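# Open the mailer box and leave it standing

## Task

Get the box open so it ends upright with its walls still standing, then release it and move the arms away; it counts only if the box stays that way without the robot holding anything in place.

## Robot and tools

Robot: two arms, left_arm and right_arm, facing a table. Each arm has six joints (waist, shoulder, elbow, wrist pitch, wrist yaw, wrist roll) and a parallel gripper. The scene may include reference pages (show_instructions) showing how the box, a tuck-front mailer, opens.

Frame: every position in results uses one scene frame. Its origin sits on the table surface midway between the arms; +x runs out over the table, +z is up, and left_arm is mounted on the +y side. The names left and right refer to the arms, not to image sides. Printed hand positions are in metres and may be a little wrong, more so when the arm is stretched far.

Tools.

execute_actions takes "actions", a list holding zero or one item, plus optional "pictures" (boolean, camera images come back unless set false). An empty list moves nothing and just reports the state. An item with "rows" and optional "steps" (1 to 15, default 15) is a motion; each step lasts 1/30 s, each row is used for one step, and if there are fewer rows than steps the last row repeats. An item with only "steps" (up to 300) is a wait with no new command. A rejected call does nothing to the robot.

Each row is one flat list of 14 numbers covering both arms, always all 14 even if one arm stays still: left_arm's waist, shoulder, elbow, wrist pitch, wrist yaw, wrist roll, opening, then right_arm's same seven. The six joint values are absolute target angles in radians in each arm's own joint space, on the same scale as the Joint positions line, not offsets. Stated ranges per arm: waist -2.618 to 3.054, shoulder 0.000 to 3.142, elbow 0.000 to 3.142, wrist pitch -1.571 to 1.571, wrist yaw -1.571 to 1.571, wrist roll -2.094 to 2.094. The true ends may differ by up to 0.036 rad; a target more than 0.036 rad beyond an end, and farther out than the current angle, makes the call refused. Targets beyond the real end are clipped there, and the result may say "joint sent to its limit" (possibly about an earlier motion); lack of that line proves nothing. Opening is an absolute value from -1 (closed) to +1 (fully open, about 0.087 m between pads).

Motion behaviour: joints move at limited speed. Each step the command is kept within a lead of the measured angle: 0.202 rad waist, 0.258 shoulder, 0.238 elbow, 0.573 wrist pitch, 0.522 wrist yaw and roll. If targets would shift a gripper over 70 mm from where it is, all joints of that arm are scaled back. Friction may leave a joint up to about 0.031 rad short, and tiny changes may not move it at all. Between calls the arms keep heading to the last row sent until everything nearly stops or a step is HELD; after that only a new action makes them continue.

zoom_image takes "camera" (cam_high, cam_low, cam_left_wrist, cam_right_wrist, all 896x504) and "region" [x0, y0, x1, y1] in pixels from the top-left, at most 504 by 504, and returns a closer view of that camera's latest image.

show_instructions takes no arguments and returns the reference pages.

finished_scene takes "scene", the number of the current scene, ends it irreversibly and reports whether the goal was met; the result also gives the following scene's task. Only call it after the box is open, upright, walls up, released and the arms are clear.

Reading results: the state line gives, per arm, end_effector_position (m) and end_effector_quat_wxyz. The gripper's fingers point along its +z; they close along its y axis; the reported point lies between the pads, under 1 cm behind the tips. Joint positions and Joint velocities list each arm's six joints (rad, rad/s) then pad gap (m, m/s). grip_measured gives finger opening on the command scale; each gripper may read off by about 1 mm. "joint command not followed" means a clearance check altered or blocked some joint targets; the rest of the row still ran. HELD marks steps where a row or part of it was not sent. MOTOR HOT appears from 75 °C; OVER-TEMPERATURE FAULT lines report an arm halted (at 90 °C for 10 s) or going limp and falling (at 100 °C).

Gripping: to hold something, command an opening about 0.02 below grip_measured for a firm grip, less for a gentle one. Pads push up to roughly 20 N; closing quickly can press harder or pop the fingers open.

Avoid: knocking the box or anything else off the table, letting the arms collide or push on each other, dropping or slamming the lid, shoving hard, and holding loads long enough to overheat motors. Finish with both grippers open and away from the box so nothing depends on the robot.

Each tool is called after "Emit:" as name(argument=value, ...), one argument or row to a line, values as JSON.

Reference images:

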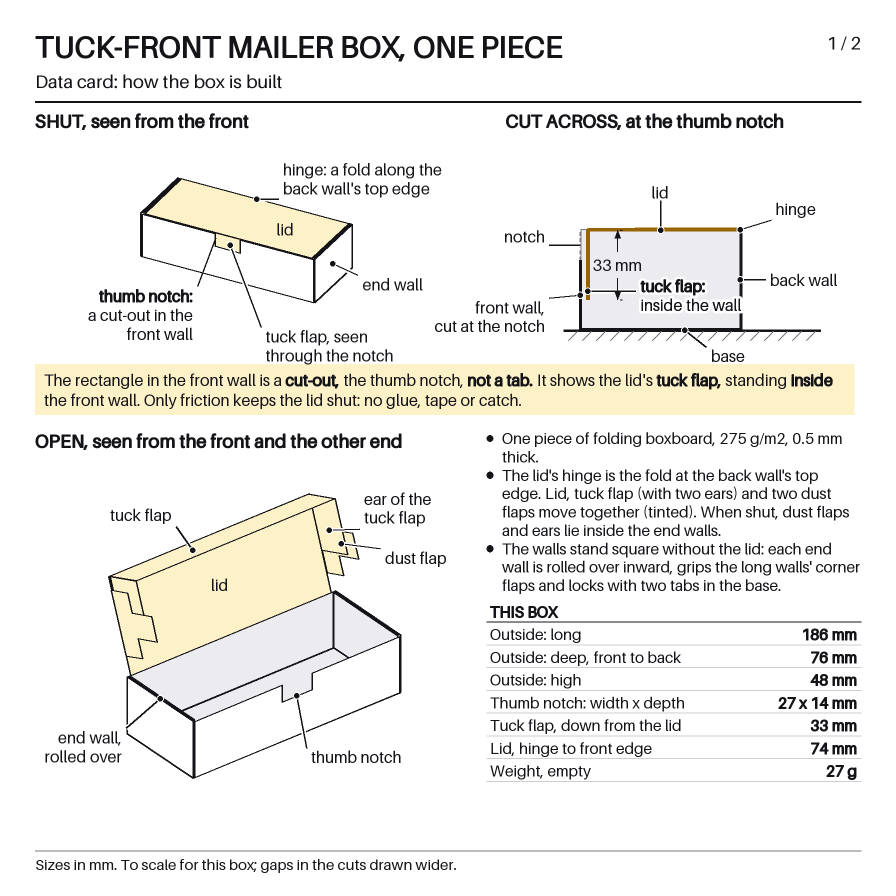

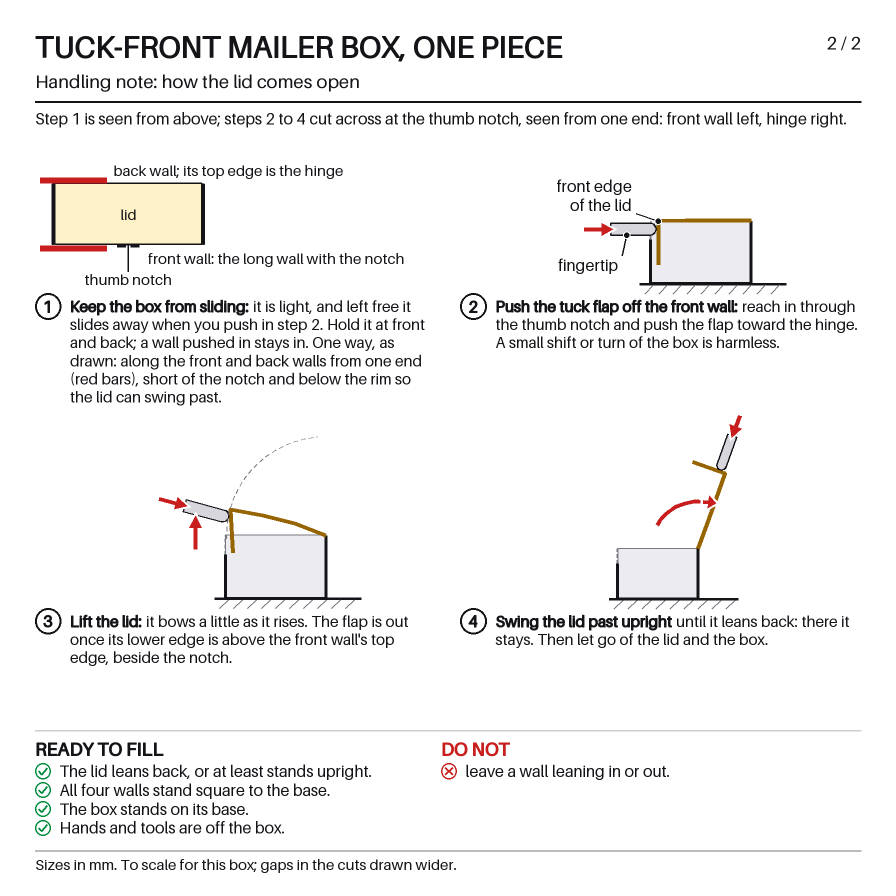

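## Session

Emit:
execute_actions(
  actions=[],
)

Scene clock: 0.00 s of 4600.00 s.
left_arm: end_effector_position=(+0.4204, +0.1881, +0.1272) grip_measured=+0.998 end_effector_quat_wxyz=(-0.188, +0.768, +0.486, +0.372) | right_arm: end_effector_position=(+0.3533, -0.6105, +0.2489) grip_measured=+0.982 end_effector_quat_wxyz=(+0.554, +0.183, +0.666, -0.465)
Joint positions: left_arm=[-0.797  2.204  1.792 -1.325 -0.848  1.254  0.087] | right_arm=[-0.606  1.59   0.93   0.715  0.563 -0.459  0.087]
Joint velocities: left_arm=[-0.012  0.002 -0.002  0.081  0.066  0.051 -0.   ] | right_arm=[-0.002 -0.012  0.007 -0.051 -0.066 -0.125 -0.   ]
Motor temperatures (°C, as the motors report them): left_arm=[20 19 21 22 23 21] | right_arm=[22 22 23 21 20 21]

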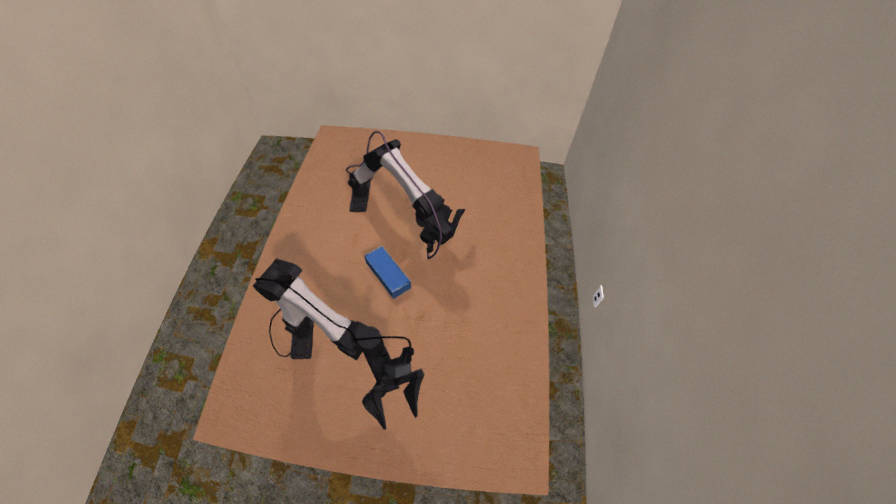

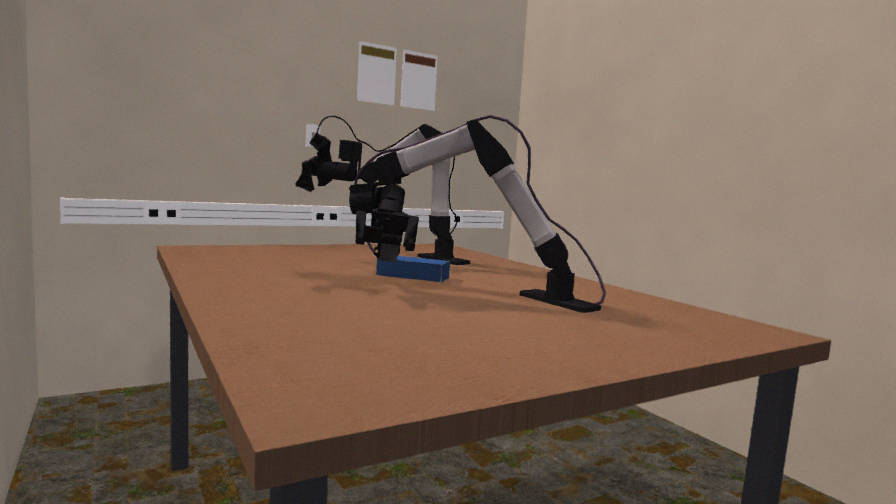

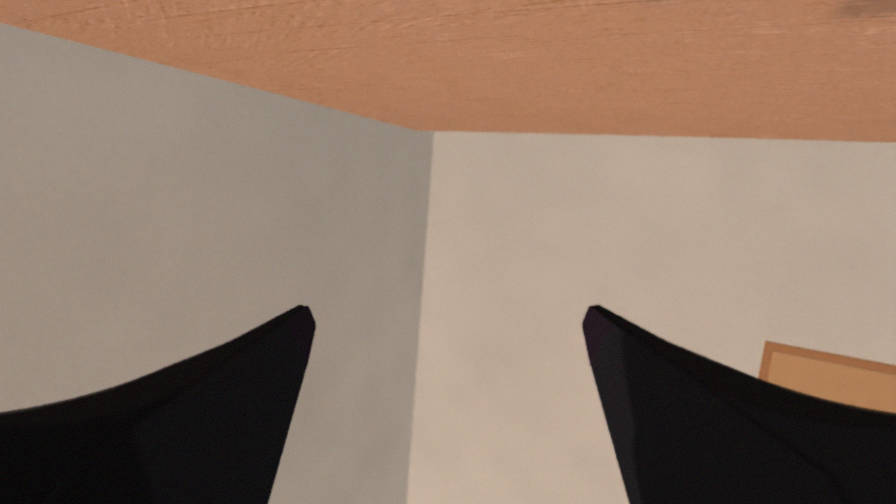

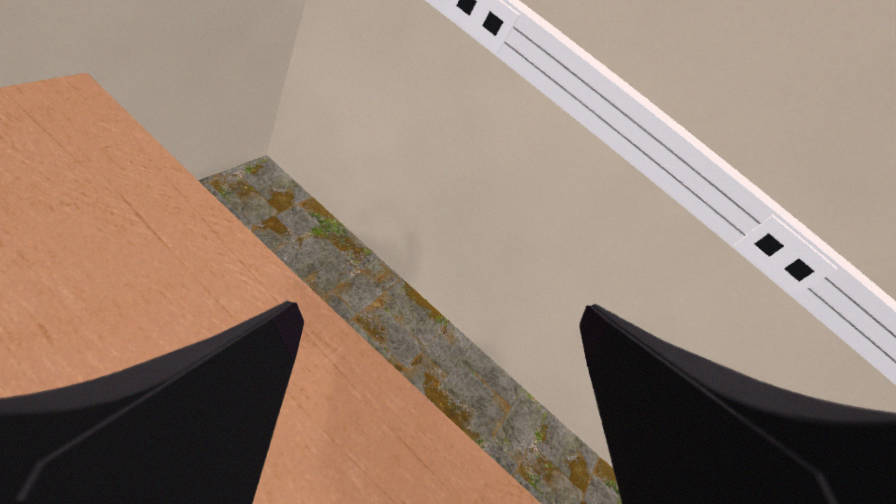

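Emit:
zoom_image(
  camera="cam_high",
  region=[330, 220, 470, 320],
)

Emit:
zoom_image(
  camera="cam_low",
  region=[350, 230, 490, 310],
)

Region (330, 220, 470, 320) of cam_high's 896x504 image, scaled by 3.600, with more detail than that image has; it fills the top 360 rows of this view, and the rest is white.

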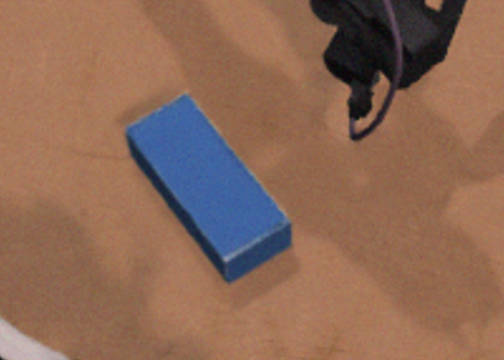

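Region (350, 230, 490, 310) of cam_low's 896x504 image, scaled by 3.600, with more detail than that image has; it fills the top 288 rows of this view, and the rest is white.

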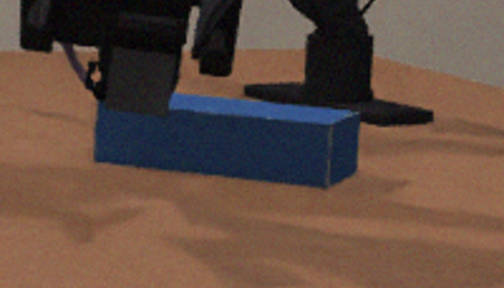

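Emit:
execute_actions(
  actions=[
    {"rows": [[-1.0,1.6,1.4,-1.0,-0.4,0.6,1, 0.0,1.2,0.8,0.0,0.2,-0.2,1]], "steps": 15},
  ],
  pictures=false,
)

Emit:
execute_actions(
  actions=[
    {"rows": [[-1.29,1.0,0.8,-0.7,0,0,1, 0.88,1.0,0.8,-0.7,0,0,1]], "steps": 15},
  ],
  pictures=false,
)

Emit:
execute_actions(
  actions=[
    {"steps": 30},
  ],
)

Scene clock: 6.83 s of 4600.00 s.
left_arm: end_effector_position=(+0.3023, +0.1129, +0.1865) grip_measured=+0.998 end_effector_quat_wxyz=(+0.230, +0.633, +0.716, +0.183) | right_arm: end_effector_position=(+0.3663, -0.2991, +0.2243) grip_measured=+0.982 end_effector_quat_wxyz=(+0.601, -0.098, +0.786, -0.109)
Joint positions: left_arm=[-1.01   1.558  1.42  -1.011 -0.433  0.644  0.087] | right_arm=[-0.008  1.211  0.835  0.111  0.243 -0.238  0.087]
Joint velocities: left_arm=[-0.012  0.247 -0.012  0.212  0.198 -0.227 -0.001] | right_arm=[ 0.54  -0.007 -0.183 -0.681 -0.403  0.139  0.   ]
Motor temperatures (°C, as the motors report them): left_arm=[20 22 22 22 23 21] | right_arm=[22 23 24 23 20 21]
Steps of this call (steps 1 to 90: nothing new was sent; then 3.33 s passed at rest; steps 91 to 105: all 15 steps of this action). Readings (joint positions):
91: left_arm=[-0.806 2.183 1.762 -1.290 -0.819 1.208] | right_arm=[-0.598 1.574 0.925 0.677 0.543 -0.439]
92: left_arm=[-0.824 2.143 1.705 -1.244 -0.771 1.144] | right_arm=[-0.576 1.538 0.906 0.615 0.515 -0.416]
94: left_arm=[-0.893 2.036 1.586 -1.174 -0.679 1.009] | right_arm=[-0.506 1.454 0.875 0.491 0.458 -0.375]
98: left_arm=[-1.015 1.739 1.415 -1.090 -0.504 0.779] | right_arm=[-0.326 1.289 0.849 0.295 0.361 -0.308]
105: the state above

Scene clock: 7.33 s of 4600.00 s.
left_arm: end_effector_position=(+0.1248, +0.0845, +0.1293) grip_measured=+0.998 end_effector_quat_wxyz=(+0.284, +0.538, +0.777, -0.161) | right_arm: end_effector_position=(+0.1371, -0.1051, +0.1444) grip_measured=+0.982 end_effector_quat_wxyz=(+0.352, -0.422, +0.822, +0.150)
Joint positions: left_arm=[-1.286  0.988  0.816 -0.735 -0.031  0.05   0.087] | right_arm=[ 0.733  1.021  0.827 -0.592  0.041 -0.03   0.087]
Joint velocities: left_arm=[ 0.002 -0.017 -0.022  0.095  0.125 -0.315 -0.   ] | right_arm=[ 2.122 -0.002 -0.002 -0.608 -0.344  0.139  0.001]
Motor temperatures (°C, as the motors report them): left_arm=[20 22 22 22 23 21] | right_arm=[22 23 24 23 20 21]
Steps of this call (steps 1 to 15: all 15 steps of this action). Readings (joint positions):
1: left_arm=[-1.021 1.546 1.393 -0.974 -0.407 0.598] | right_arm=[0.015 1.200 0.834 0.063 0.226 -0.217]
2: left_arm=[-1.047 1.514 1.343 -0.932 -0.367 0.539] | right_arm=[0.047 1.177 0.829 -0.003 0.207 -0.196]
4: left_arm=[-1.132 1.423 1.243 -0.878 -0.288 0.425] | right_arm=[0.124 1.123 0.827 -0.123 0.170 -0.159]
8: left_arm=[-1.276 1.128 0.966 -0.757 -0.125 0.202] | right_arm=[0.293 1.048 0.827 -0.329 0.112 -0.101]
15: the state above

Scene clock: 8.33 s of 4600.00 s.
left_arm: end_effector_position=(+0.1223, +0.0761, +0.1330) grip_measured=+0.998 end_effector_quat_wxyz=(+0.287, +0.523, +0.781, -0.184) | right_arm: end_effector_position=(+0.0871, -0.0967, +0.1311) grip_measured=+0.982 end_effector_quat_wxyz=(+0.291, -0.487, +0.806, +0.171)
Joint positions: left_arm=[-1.286  0.988  0.816 -0.704 -0.009  0.01   0.087] | right_arm=[ 0.879  1.021  0.827 -0.688  0.006 -0.006  0.087]
Joint velocities: left_arm=[-0.002 -0.002  0.002 -0.022  0.007 -0.066 -0.   ] | right_arm=[ 0.002 -0.007 -0.007  0.007  0.007  0.022 -0.001]
Motor temperatures (°C, as the motors report them): left_arm=[20 22 22 22 23 21] | right_arm=[22 23 24 23 20 21]
Steps of this call (steps 1 to 30: the robot went on to your last target). Readings (joint positions):
1: left_arm=[-1.286 0.988 0.816 -0.730 -0.026 0.042] | right_arm=[0.799 1.021 0.827 -0.611 0.030 -0.027]
2: left_arm=[-1.286 0.988 0.816 -0.724 -0.023 0.036] | right_arm=[0.846 1.021 0.827 -0.626 0.019 -0.024]
4: left_arm=[-1.286 0.988 0.816 -0.716 -0.018 0.026] | right_arm=[0.879 1.021 0.827 -0.650 0.007 -0.020]
8: left_arm=[-1.286 0.988 0.816 -0.709 -0.012 0.017] | right_arm=[0.879 1.021 0.827 -0.674 0.006 -0.012]
30: the state above
All arms were judged still, so your last target was given up. Only a new action makes them travel on or press farther. Fingers that are still opening or closing keep moving.

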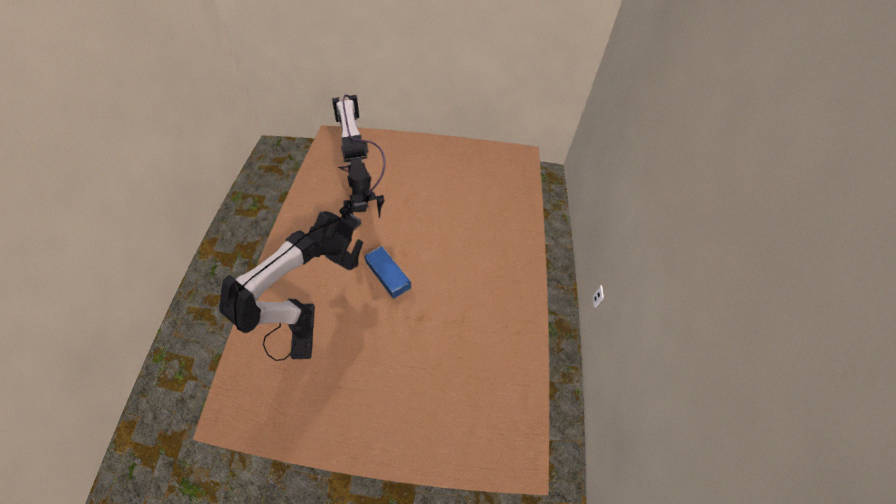

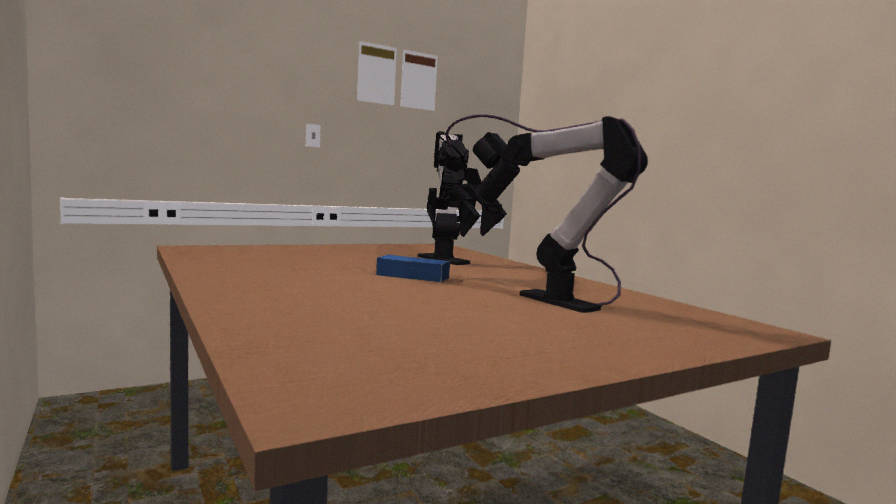

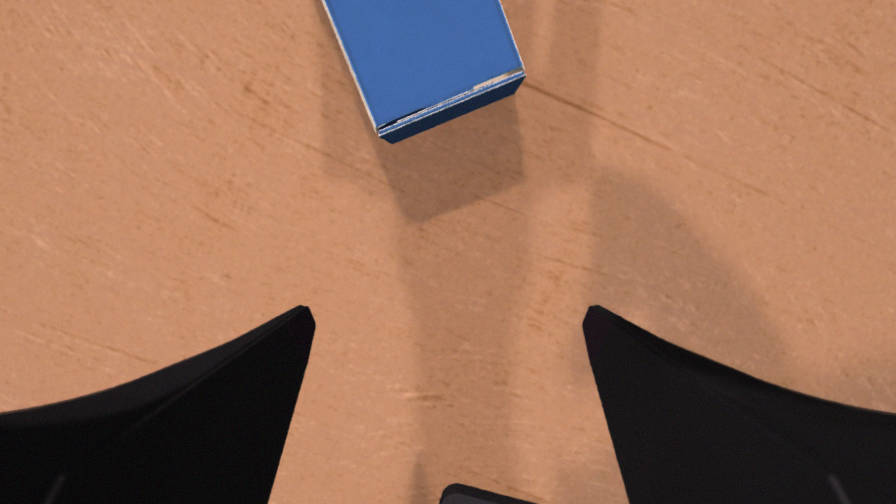

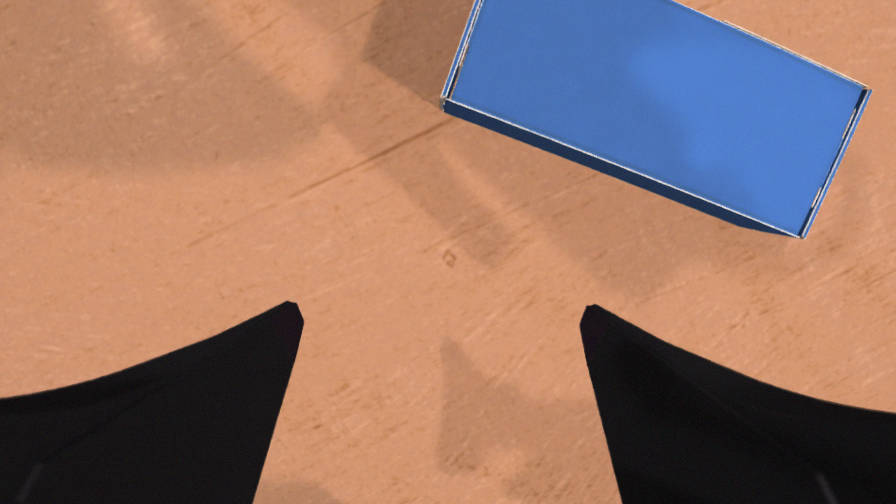

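Emit:
execute_actions(
  actions=[
    {"rows": [[-0.5,1.0,0.8,-0.7,0,0,1, 0.2,1.0,0.8,-0.7,0,0,1]], "steps": 15},
  ],
  pictures=false,
)

Emit:
execute_actions(
  actions=[
    {"steps": 8},
  ],
  pictures=false,
)

Emit:
execute_actions(
  actions=[
    {"rows": [[-0.5,1.0,0.8,0.2,0,0,1, 0.2,1.0,0.8,-0.7,0.9,0,1]], "steps": 15},
  ],
  pictures=false,
)

Emit:
execute_actions(
  actions=[
    {"steps": 12},
  ],
  pictures=false,
)

Emit:
execute_actions(
  actions=[
    {"rows": [[-0.5,1.6,0.8,0.2,0,0,1, 0.2,1.0,1.3,-0.7,0.0,0,1]], "steps": 15},
  ],
  pictures=false,
)

Emit:
execute_actions(
  actions=[
    {"steps": 15},
  ],
)

Scene clock: 18.80 s of 4600.00 s.
left_arm: end_effector_position=(+0.2593, +0.2124, +0.1344) grip_measured=+0.998 end_effector_quat_wxyz=(+0.340, +0.186, +0.920, -0.063) | right_arm: end_effector_position=(+0.2038, -0.2246, +0.1311) grip_measured=+0.982 end_effector_quat_wxyz=(+0.332, -0.190, +0.922, +0.064)
Joint positions: left_arm=[-0.508  0.988  0.816 -0.694 -0.008  0.007  0.087] | right_arm=[ 0.202  1.021  0.827 -0.688  0.007 -0.003  0.087]
Joint velocities: left_arm=[-0.007 -0.002 -0.007 -0.022  0.037  0.051 -0.   ] | right_arm=[ 0.007 -0.007  0.012  0.051 -0.095 -0.051  0.   ]
Motor temperatures (°C, as the motors report them): left_arm=[20 21 23 23 23 21] | right_arm=[22 24 24 24 20 21]
Steps of this call (steps 1 to 90: nothing new was sent; then 6.97 s passed at rest; steps 91 to 105: all 15 steps of this action). Readings (joint positions):
91: left_arm=[-1.256 0.988 0.816 -0.704 0.007 0.011] | right_arm=[0.852 1.021 0.827 -0.688 -0.009 -0.008]
92: left_arm=[-1.188 0.988 0.816 -0.703 0.010 0.011] | right_arm=[0.787 1.021 0.827 -0.688 -0.013 -0.008]
94: left_arm=[-1.041 0.988 0.816 -0.699 0.008 0.010] | right_arm=[0.638 1.021 0.827 -0.688 -0.010 -0.007]
98: left_arm=[-0.748 0.988 0.816 -0.695 0.004 0.009] | right_arm=[0.342 1.021 0.827 -0.688 -0.006 -0.006]
105: the state above

Scene clock: 19.07 s of 4600.00 s.
left_arm: end_effector_position=(+0.2593, +0.2124, +0.1344) grip_measured=+0.998 end_effector_quat_wxyz=(+0.340, +0.186, +0.920, -0.063) | right_arm: end_effector_position=(+0.2038, -0.2246, +0.1311) grip_measured=+0.982 end_effector_quat_wxyz=(+0.332, -0.190, +0.922, +0.064)
Joint positions: left_arm=[-0.508  0.988  0.816 -0.694 -0.008  0.007  0.087] | right_arm=[ 0.202  1.021  0.827 -0.688  0.007 -0.003  0.087]
Joint velocities: left_arm=[-0.007 -0.012  0.007 -0.066 -0.007 -0.007  0.   ] | right_arm=[ 0.002 -0.017  0.002 -0.066  0.037 -0.007 -0.001]
Motor temperatures (°C, as the motors report them): left_arm=[20 21 23 23 23 21] | right_arm=[22 24 24 24 20 21]
Steps of this call (steps 1 to 8: the robot went on to your last target). Readings (joint positions):
1: left_arm=[-0.508 0.988 0.816 -0.694 -0.008 0.007] | right_arm=[0.202 1.021 0.827 -0.688 0.007 -0.003]
2: left_arm=[-0.508 0.988 0.816 -0.694 -0.008 0.007] | right_arm=[0.202 1.021 0.827 -0.688 0.007 -0.003]
4: left_arm=[-0.508 0.988 0.816 -0.694 -0.008 0.007] | right_arm=[0.202 1.021 0.827 -0.688 0.007 -0.003]
8: the state above

Scene clock: 19.57 s of 4600.00 s.
left_arm: end_effector_position=(+0.3684, +0.1668, +0.2969) grip_measured=+0.998 end_effector_quat_wxyz=(+0.680, +0.141, +0.708, -0.131) | right_arm: end_effector_position=(+0.2205, -0.3581, +0.1767) grip_measured=+0.982 end_effector_quat_wxyz=(+0.379, -0.040, +0.869, -0.316)
Joint positions: left_arm=[-0.508  0.99   0.808  0.141 -0.008  0.007  0.087] | right_arm=[ 0.205  1.021  0.827 -0.688  0.845 -0.003  0.087]
Joint velocities: left_arm=[ 0.012 -0.012 -0.022  0.359  0.007 -0.007 -0.002] | right_arm=[ 0.002 -0.017 -0.002 -0.022  0.256 -0.037 -0.002]
Motor temperatures (°C, as the motors report them): left_arm=[20 21 23 23 23 21] | right_arm=[22 24 24 24 20 21]
Steps of this call (steps 1 to 15: all 15 steps of this action). Readings (joint positions):
1: left_arm=[-0.508 0.988 0.812 -0.657 -0.008 0.007] | right_arm=[0.205 1.021 0.827 -0.688 0.072 -0.003]
2: left_arm=[-0.508 0.989 0.808 -0.589 -0.008 0.007] | right_arm=[0.206 1.021 0.827 -0.688 0.171 -0.003]
4: left_arm=[-0.508 0.990 0.808 -0.444 -0.008 0.007] | right_arm=[0.205 1.021 0.827 -0.688 0.367 -0.003]
8: left_arm=[-0.508 0.990 0.808 -0.142 -0.008 0.007] | right_arm=[0.205 1.021 0.827 -0.688 0.676 -0.003]
15: the state above

Scene clock: 19.97 s of 4600.00 s.
left_arm: end_effector_position=(+0.3706, +0.1659, +0.3103) grip_measured=+0.998 end_effector_quat_wxyz=(+0.699, +0.137, +0.689, -0.135) | right_arm: end_effector_position=(+0.2192, -0.3635, +0.1808) grip_measured=+0.982 end_effector_quat_wxyz=(+0.380, -0.033, +0.862, -0.333)
Joint positions: left_arm=[-0.508  0.99   0.808  0.195 -0.008  0.007  0.087] | right_arm=[ 0.205  1.021  0.827 -0.688  0.885 -0.003  0.087]
Joint velocities: left_arm=[-0.017  0.012 -0.002 -0.007 -0.022 -0.007  0.   ] | right_arm=[ 0.002  0.007 -0.007  0.007 -0.037 -0.037 -0.   ]
Motor temperatures (°C, as the motors report them): left_arm=[20 21 23 23 23 21] | right_arm=[22 24 24 24 20 21]
Steps of this call (steps 1 to 12: the robot went on to your last target). Readings (joint positions):
1: left_arm=[-0.508 0.990 0.808 0.154 -0.008 0.007] | right_arm=[0.205 1.021 0.827 -0.688 0.854 -0.003]
2: left_arm=[-0.508 0.990 0.808 0.164 -0.008 0.007] | right_arm=[0.205 1.021 0.827 -0.688 0.861 -0.003]
4: left_arm=[-0.508 0.990 0.808 0.178 -0.008 0.007] | right_arm=[0.205 1.021 0.827 -0.688 0.870 -0.003]
8: left_arm=[-0.508 0.990 0.808 0.191 -0.008 0.007] | right_arm=[0.205 1.021 0.827 -0.688 0.881 -0.003]
12: the state above

Scene clock: 20.47 s of 4600.00 s.
left_arm: end_effector_position=(+0.4117, +0.1488, +0.0606) grip_measured=+0.998 end_effector_quat_wxyz=(+0.447, +0.176, +0.873, -0.084) | right_arm: end_effector_position=(+0.2521, -0.2162, +0.3352) grip_measured=+0.982 end_effector_quat_wxyz=(+0.556, -0.148, +0.813, +0.083)
Joint positions: left_arm=[-0.508  1.615  0.802  0.188 -0.008  0.007  0.087] | right_arm=[ 0.202  0.995  1.299 -0.681  0.072 -0.003  0.087]
Joint velocities: left_arm=[-0.012 -0.007 -0.076 -0.183 -0.007  0.081 -0.001] | right_arm=[-0.017 -0.017  0.007 -0.139 -0.388  0.022 -0.   ]
Motor temperatures (°C, as the motors report them): left_arm=[20 21 23 24 23 21] | right_arm=[22 24 24 24 20 21]
Steps of this call (steps 1 to 15: all 15 steps of this action). Readings (joint positions):
1: left_arm=[-0.508 1.008 0.809 0.205 -0.008 0.007] | right_arm=[0.203 1.022 0.852 -0.711 0.825 -0.003]
2: left_arm=[-0.508 1.046 0.817 0.226 -0.008 0.007] | right_arm=[0.202 1.025 0.897 -0.728 0.741 -0.003]
4: left_arm=[-0.508 1.148 0.821 0.245 -0.008 0.007] | right_arm=[0.202 1.025 1.010 -0.727 0.594 -0.003]
8: left_arm=[-0.508 1.375 0.821 0.245 -0.008 0.007] | right_arm=[0.202 1.023 1.227 -0.708 0.311 -0.003]
15: the state above

Scene clock: 20.97 s of 4600.00 s.
left_arm: end_effector_position=(+0.4131, +0.1482, +0.0631) grip_measured=+0.998 end_effector_quat_wxyz=(+0.452, +0.175, +0.870, -0.085) | right_arm: end_effector_position=(+0.2478, -0.2069, +0.3337) grip_measured=+0.982 end_effector_quat_wxyz=(+0.549, -0.164, +0.812, +0.106)
Joint positions: left_arm=[-0.508  1.612  0.801  0.197 -0.008  0.007  0.087] | right_arm=[ 0.202  0.995  1.299 -0.687  0.014 -0.003  0.087]
Joint velocities: left_arm=[ 0.027 -0.007 -0.002 -0.022 -0.022  0.022  0.   ] | right_arm=[ 0.022 -0.007 -0.012 -0.022 -0.066 -0.051 -0.   ]
Motor temperatures (°C, as the motors report them): left_arm=[20 21 23 24 23 21] | right_arm=[22 24 25 24 20 21]
Steps of this call (steps 1 to 15: the robot went on to your last target). Readings (joint positions):
1: left_arm=[-0.508 1.615 0.801 0.184 -0.008 0.007] | right_arm=[0.202 0.995 1.299 -0.683 0.060 -0.003]
2: left_arm=[-0.508 1.615 0.801 0.189 -0.008 0.007] | right_arm=[0.202 0.995 1.299 -0.683 0.050 -0.003]
4: left_arm=[-0.508 1.613 0.801 0.193 -0.008 0.007] | right_arm=[0.202 0.995 1.299 -0.686 0.036 -0.003]
8: left_arm=[-0.508 1.612 0.801 0.196 -0.008 0.007] | right_arm=[0.202 0.995 1.299 -0.687 0.022 -0.003]
15: the state above

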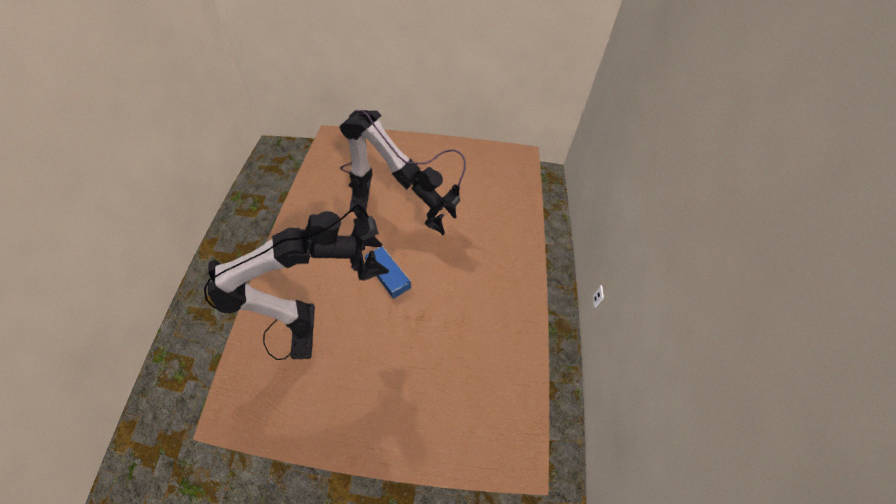

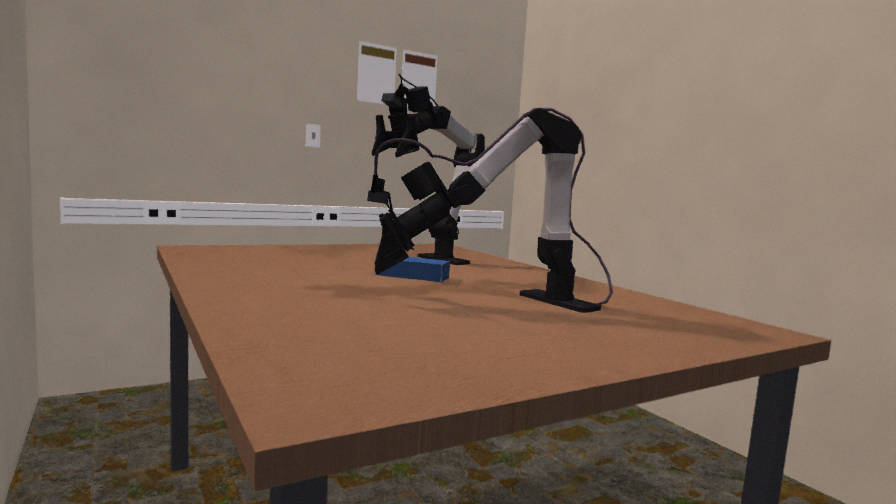

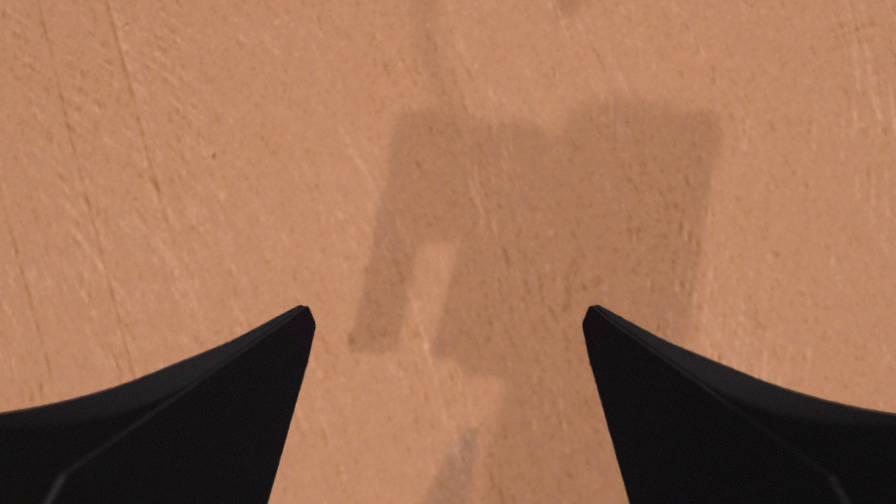

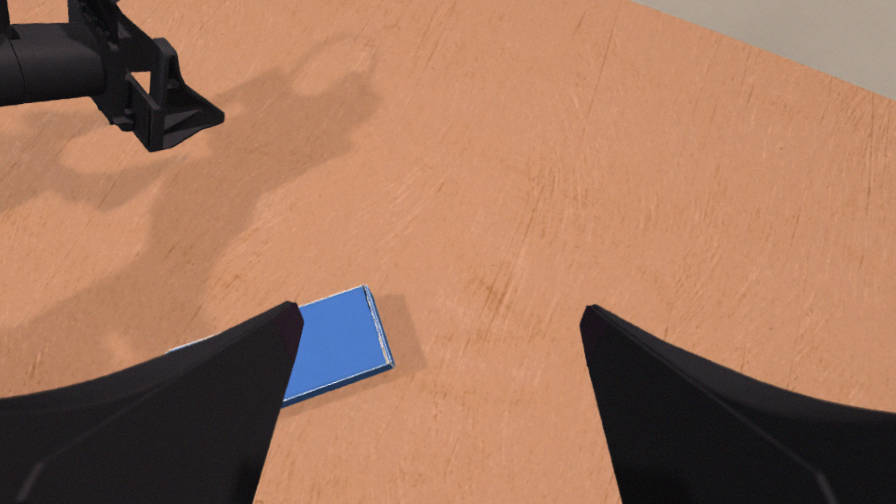

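Emit:
zoom_image(
  camera="cam_right_wrist",
  region=[0, 0, 260, 180],
)

Emit:
zoom_image(
  camera="cam_low",
  region=[340, 70, 500, 300],
)

Region (0, 0, 260, 180) of cam_right_wrist's 896x504 image, scaled by 1.938, with more detail than that image has; it fills the top 349 rows of this view, and the rest is white.

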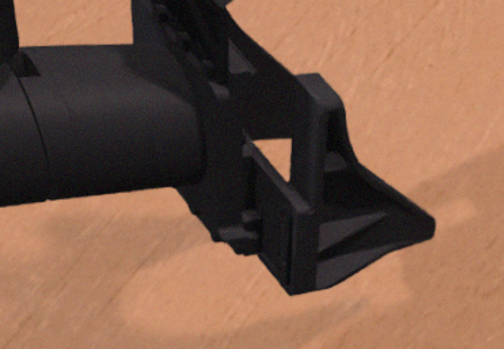

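Region (340, 70, 500, 300) of cam_low's 896x504 image, scaled by 2.191, with more detail than that image has; it fills the left 351 columns of this view, and the rest is white.

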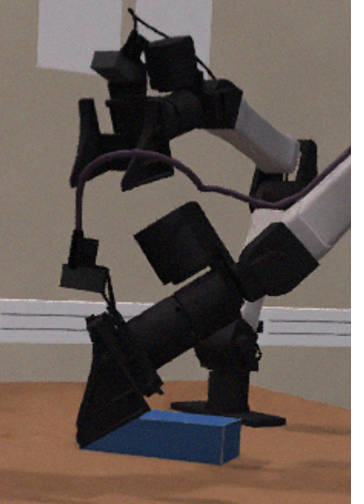

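Emit:
execute_actions(
  actions=[
    {"rows": [[-0.6,1.4,0.7,0.4,-0.1,0,1, 0.1,1.0,1.2,-0.7,0,0,0.5],[-0.6,1.4,0.7,0.4,-0.1,0,1, 0.1,1.0,1.2,-0.7,0,0,0.3],[-0.6,1.3,0.6,0.5,-0.2,0,1, 0.1,1.0,1.2,-0.7,0,0,0],[-0.7,1.2,0.5,0.5,-0.3,-0.1,1, 0.1,1.0,1.2,-0.7,0,0,-0.3],[-0.7,1.2,0.5,0.6,-0.3,-0.1,1, 0.1,1.0,1.2,-0.7,0,0,-0.6],[-0.8,1.2,0.4,0.6,-0.4,-0.16,1, 0.1,1.0,1.2,-0.7,0,0,-1],[-0.9,1.2,0.4,0.6,-0.478,-0.16,1, 0.1,1.0,1.2,-0.7,0,0,-1],[-1.0,1.2,0.37,0.6,-0.478,-0.16,1, 0.1,1.0,1.2,-0.7,0,0,-1],[-1.1,1.2,0.37,0.6,-0.478,-0.16,1, 0.1,1.0,1.2,-0.7,0,0,-1],[-1.2,1.2,0.37,0.6,-0.478,-0.16,1, 0.1,1.0,1.2,-0.7,0,0,-1],[-1.3,1.2,0.37,0.6,-0.478,-0.16,1, 0.1,1.0,1.2,-0.7,0,0,-1],[-1.4,1.25,0.37,0.6,-0.478,-0.16,1, 0.1,1.0,1.2,-0.7,0,0,-1],[-1.465,1.305,0.366,0.6,-0.478,-0.16,1, 0.1,1.0,1.2,-0.7,0,0,-1]], "steps": 15},
  ],
  pictures=false,
)

Emit:
execute_actions(
  actions=[
    {"steps": 15},
  ],
)

Scene clock: 47.57 s of 4600.00 s.
left_arm: end_effector_position=(+0.2098, -0.0026, +0.1080) grip_measured=+0.998 end_effector_quat_wxyz=(+0.563, +0.293, +0.738, -0.231) | right_arm: end_effector_position=(+0.2540, -0.2337, +0.2948) grip_measured=-1.000 end_effector_quat_wxyz=(+0.513, -0.133, +0.844, +0.078)
Joint positions: left_arm=[-1.332  1.269  0.39   0.588 -0.435 -0.137  0.087] | right_arm=[ 0.107  0.995  1.214 -0.699  0.003 -0.003  0.   ]
Joint velocities: left_arm=[-2.078  0.637 -0.051  0.007 -0.125 -0.066 -0.001] | right_arm=[-0.007 -0.012 -0.007 -0.037 -0.066 -0.066  0.   ]
Motor temperatures (°C, as the motors report them): left_arm=[20 24 25 26 23 21] | right_arm=[22 23 27 28 20 21]
Steps of this call (steps 1 to 15: the robot went on to your last target; steps 16 to 90: nothing new was sent; then 23.10 s passed at rest; steps 91 to 105: all 15 steps of this action). Readings (joint positions):
91: left_arm=[-0.518 1.592 0.784 0.221 -0.024 0.006] | right_arm=[0.188 0.994 1.289 -0.679 0.004 -0.003]
92: left_arm=[-0.537 1.544 0.748 0.243 -0.043 0.006] | right_arm=[0.158 0.992 1.271 -0.675 0.003 -0.003]
94: left_arm=[-0.597 1.397 0.648 0.330 -0.109 -0.009] | right_arm=[0.116 0.993 1.236 -0.680 0.003 -0.003]
98: left_arm=[-0.821 1.176 0.465 0.533 -0.298 -0.086] | right_arm=[0.107 0.995 1.214 -0.699 0.003 -0.003]
105: the state above

Scene clock: 48.07 s of 4600.00 s.
left_arm: end_effector_position=(+0.1718, -0.0203, +0.0981) grip_measured=+0.998 end_effector_quat_wxyz=(+0.545, +0.333, +0.727, -0.251) | right_arm: end_effector_position=(+0.2540, -0.2337, +0.2948) grip_measured=-1.000 end_effector_quat_wxyz=(+0.513, -0.133, +0.844, +0.078)
Joint positions: left_arm=[-1.462  1.298  0.383  0.597 -0.467 -0.149  0.087] | right_arm=[ 0.107  0.995  1.214 -0.699  0.003 -0.003  0.   ]
Joint velocities: left_arm=[ 0.002  0.017 -0.017  0.022 -0.051  0.022 -0.001] | right_arm=[-0.007 -0.002 -0.002  0.007 -0.066  0.022  0.   ]
Motor temperatures (°C, as the motors report them): left_arm=[20 24 25 26 23 21] | right_arm=[22 23 27 28 20 21]
Steps of this call (steps 1 to 15: the robot went on to your last target). Readings (joint positions):
1: left_arm=[-1.395 1.286 0.388 0.588 -0.436 -0.138] | right_arm=[0.107 0.995 1.214 -0.699 0.003 -0.003]
2: left_arm=[-1.436 1.295 0.385 0.588 -0.436 -0.140] | right_arm=[0.107 0.995 1.214 -0.699 0.003 -0.003]
4: left_arm=[-1.461 1.298 0.383 0.588 -0.440 -0.142] | right_arm=[0.107 0.995 1.214 -0.699 0.003 -0.003]
8: left_arm=[-1.462 1.298 0.383 0.594 -0.457 -0.146] | right_arm=[0.107 0.995 1.214 -0.699 0.003 -0.003]
15: the state above

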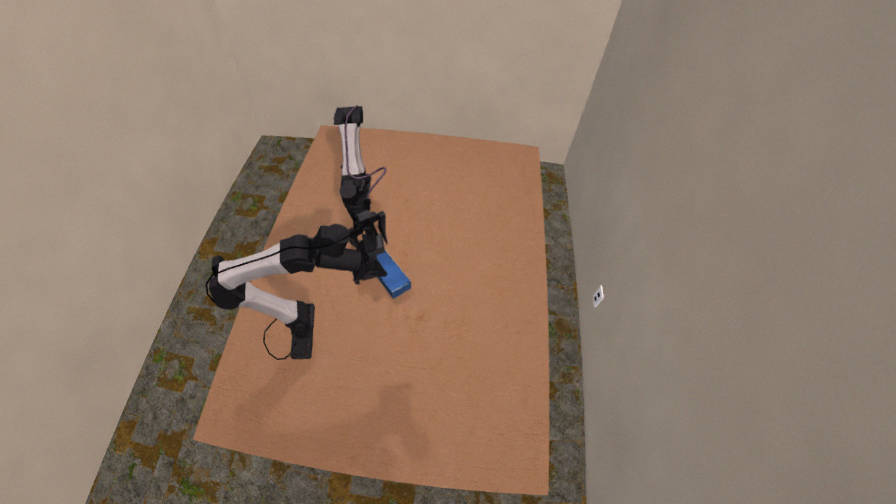

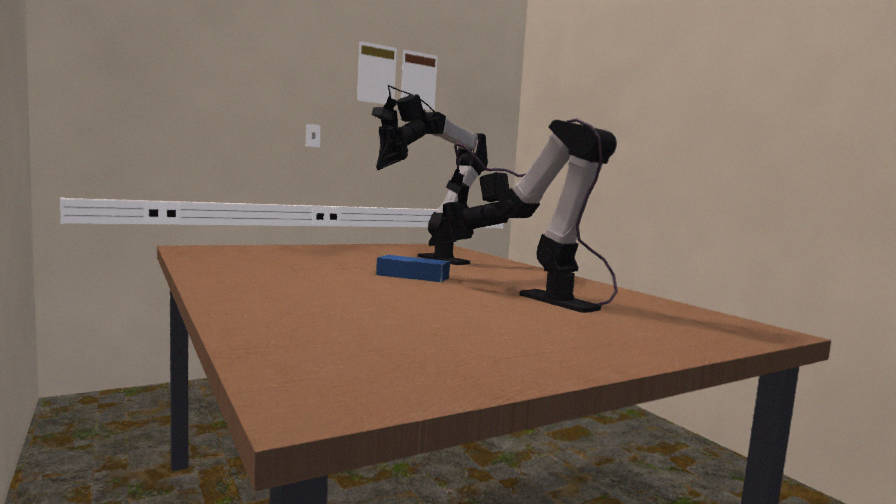

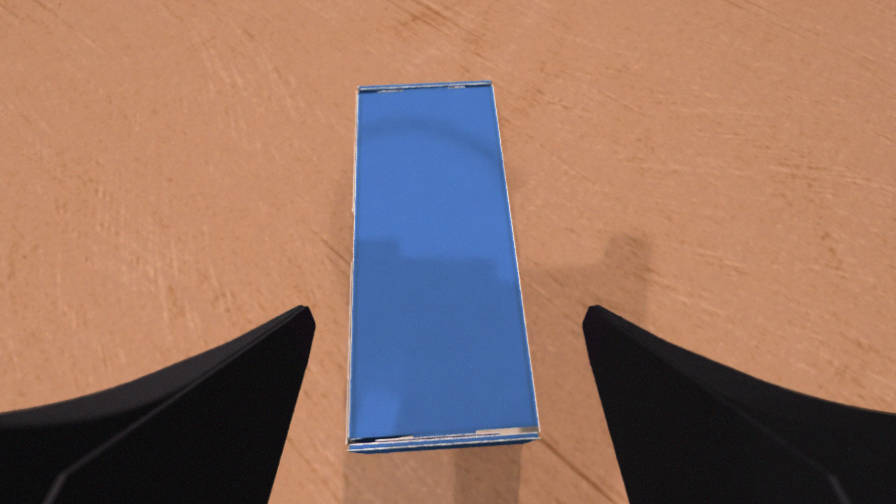

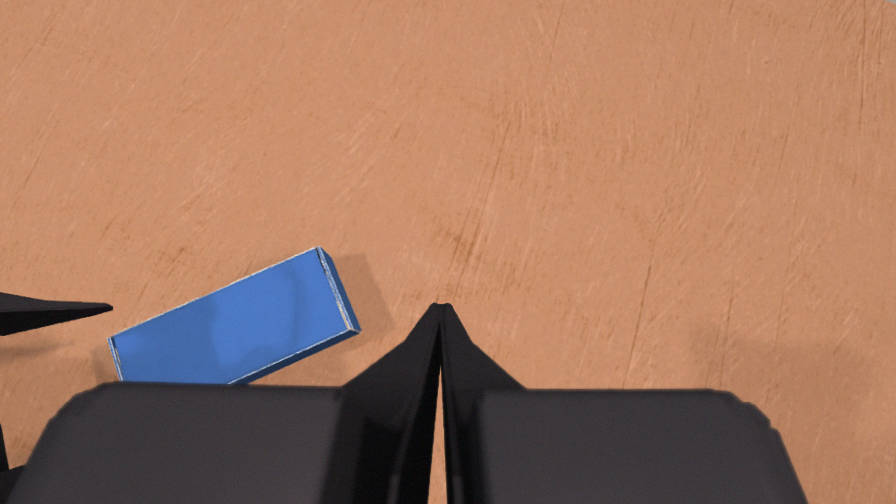

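Emit:
execute_actions(
  actions=[
    {"rows": [[-1.478,1.38,0.33,0.71,-0.53,-0.18,1, 0.1,1.0,1.2,-0.7,0,0,-1],[-1.478,1.38,0.33,0.71,-0.53,-0.18,1, 0.1,1.0,1.2,-0.7,0,0,-1],[-1.478,1.38,0.33,0.71,-0.53,-0.18,1, 0.1,1.0,1.2,-0.7,0,0,-1],[-1.478,1.38,0.33,0.76,-0.53,-0.18,1, 0.1,1.0,1.2,-0.7,0,0,-1],[-1.478,1.42,0.31,0.82,-0.53,-0.18,1, 0.1,1.0,1.2,-0.7,0,0,-1],[-1.478,1.42,0.31,0.82,-0.53,-0.18,1, 0.1,1.0,1.2,-0.7,0,0,-1],[-1.478,1.46,0.29,0.82,-0.53,-0.18,1, 0.1,1.0,1.2,-0.7,0,0,-1]], "steps": 15},
  ],
)

Scene clock: 50.80 s of 4600.00 s.
left_arm: end_effector_position=(+0.1759, -0.0114, +0.0619) grip_measured=+0.998 end_effector_quat_wxyz=(+0.548, +0.318, +0.738, -0.232) | right_arm: end_effector_position=(+0.2540, -0.2337, +0.2948) grip_measured=-1.000 end_effector_quat_wxyz=(+0.513, -0.133, +0.844, +0.078)
Joint positions: left_arm=[-1.466  1.446  0.305  0.799 -0.52  -0.169  0.087] | right_arm=[ 0.107  0.995  1.214 -0.699  0.003 -0.003  0.   ]
Joint velocities: left_arm=[ 0.002 -0.017 -0.012  0.125 -0.066  0.037 -0.001] | right_arm=[-0.022 -0.007 -0.007 -0.007 -0.066 -0.037  0.   ]
Motor temperatures (°C, as the motors report them): left_arm=[20 23 25 26 23 21] | right_arm=[22 23 27 28 20 21]
Steps of this call (steps 1 to 15: the robot went on to your last target; steps 16 to 67: nothing new was sent; steps 68 to 82: all 15 steps of this action). Readings (joint positions):
68: left_arm=[-1.463 1.306 0.378 0.618 -0.477 -0.152] | right_arm=[0.107 0.995 1.214 -0.699 0.003 -0.003]
69: left_arm=[-1.464 1.322 0.372 0.645 -0.487 -0.156] | right_arm=[0.107 0.995 1.214 -0.699 0.003 -0.003]
71: left_arm=[-1.466 1.352 0.358 0.674 -0.499 -0.161] | right_arm=[0.107 0.995 1.214 -0.699 0.003 -0.003]
75: left_arm=[-1.466 1.416 0.324 0.762 -0.513 -0.166] | right_arm=[0.107 0.995 1.214 -0.699 0.003 -0.003]
82: the state above

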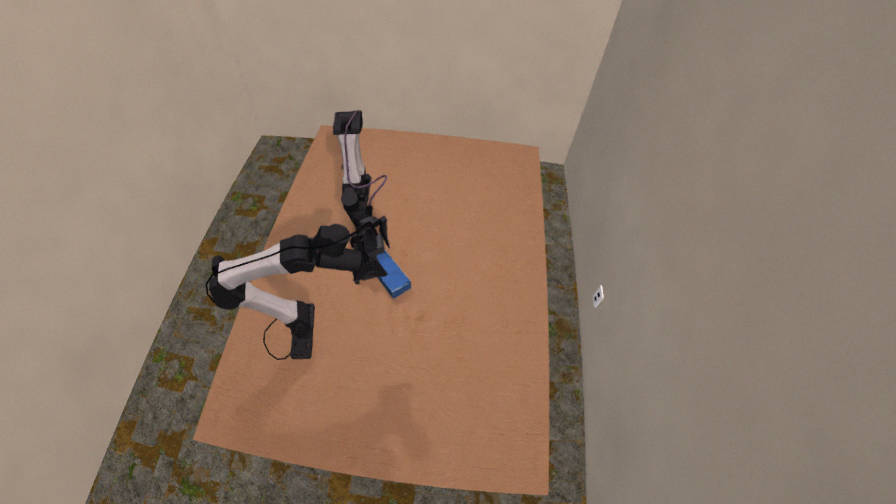

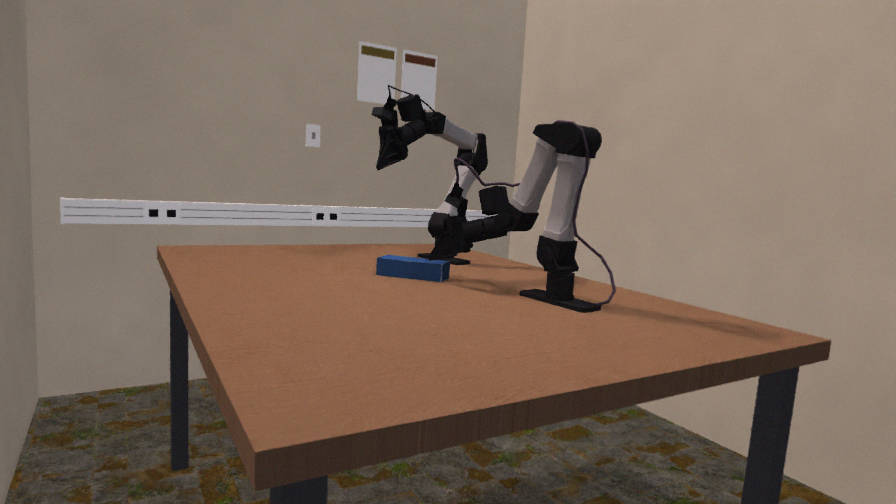

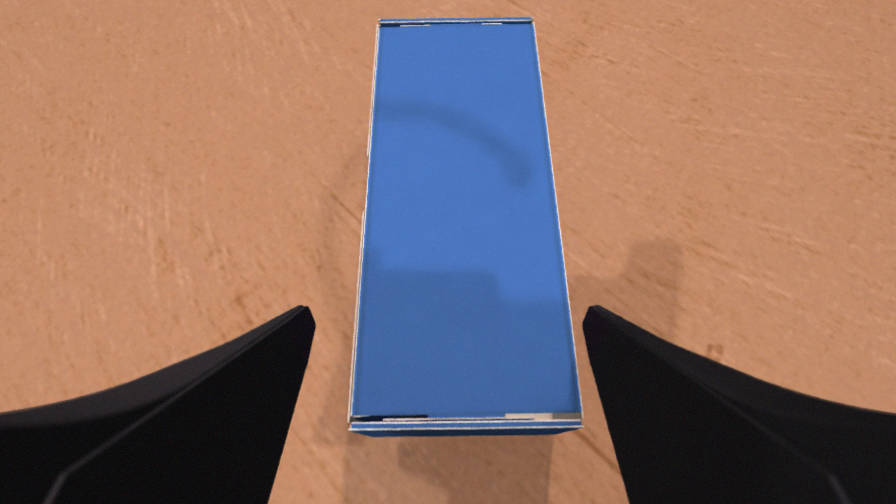

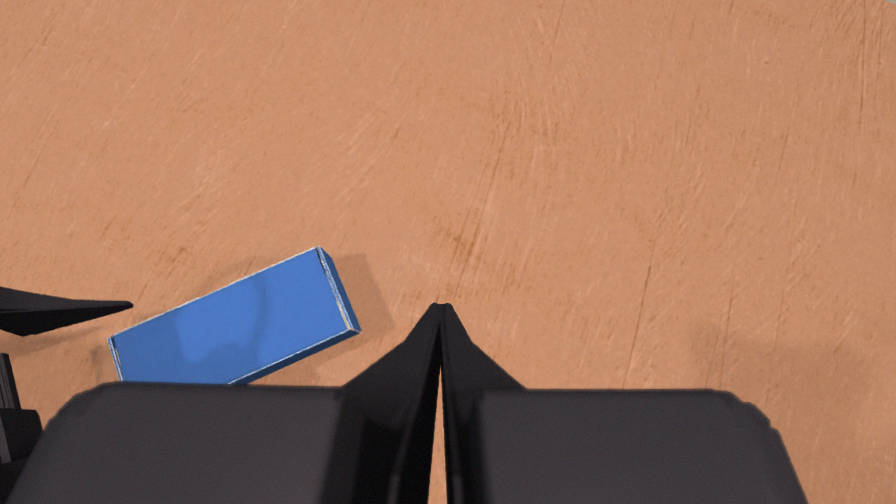

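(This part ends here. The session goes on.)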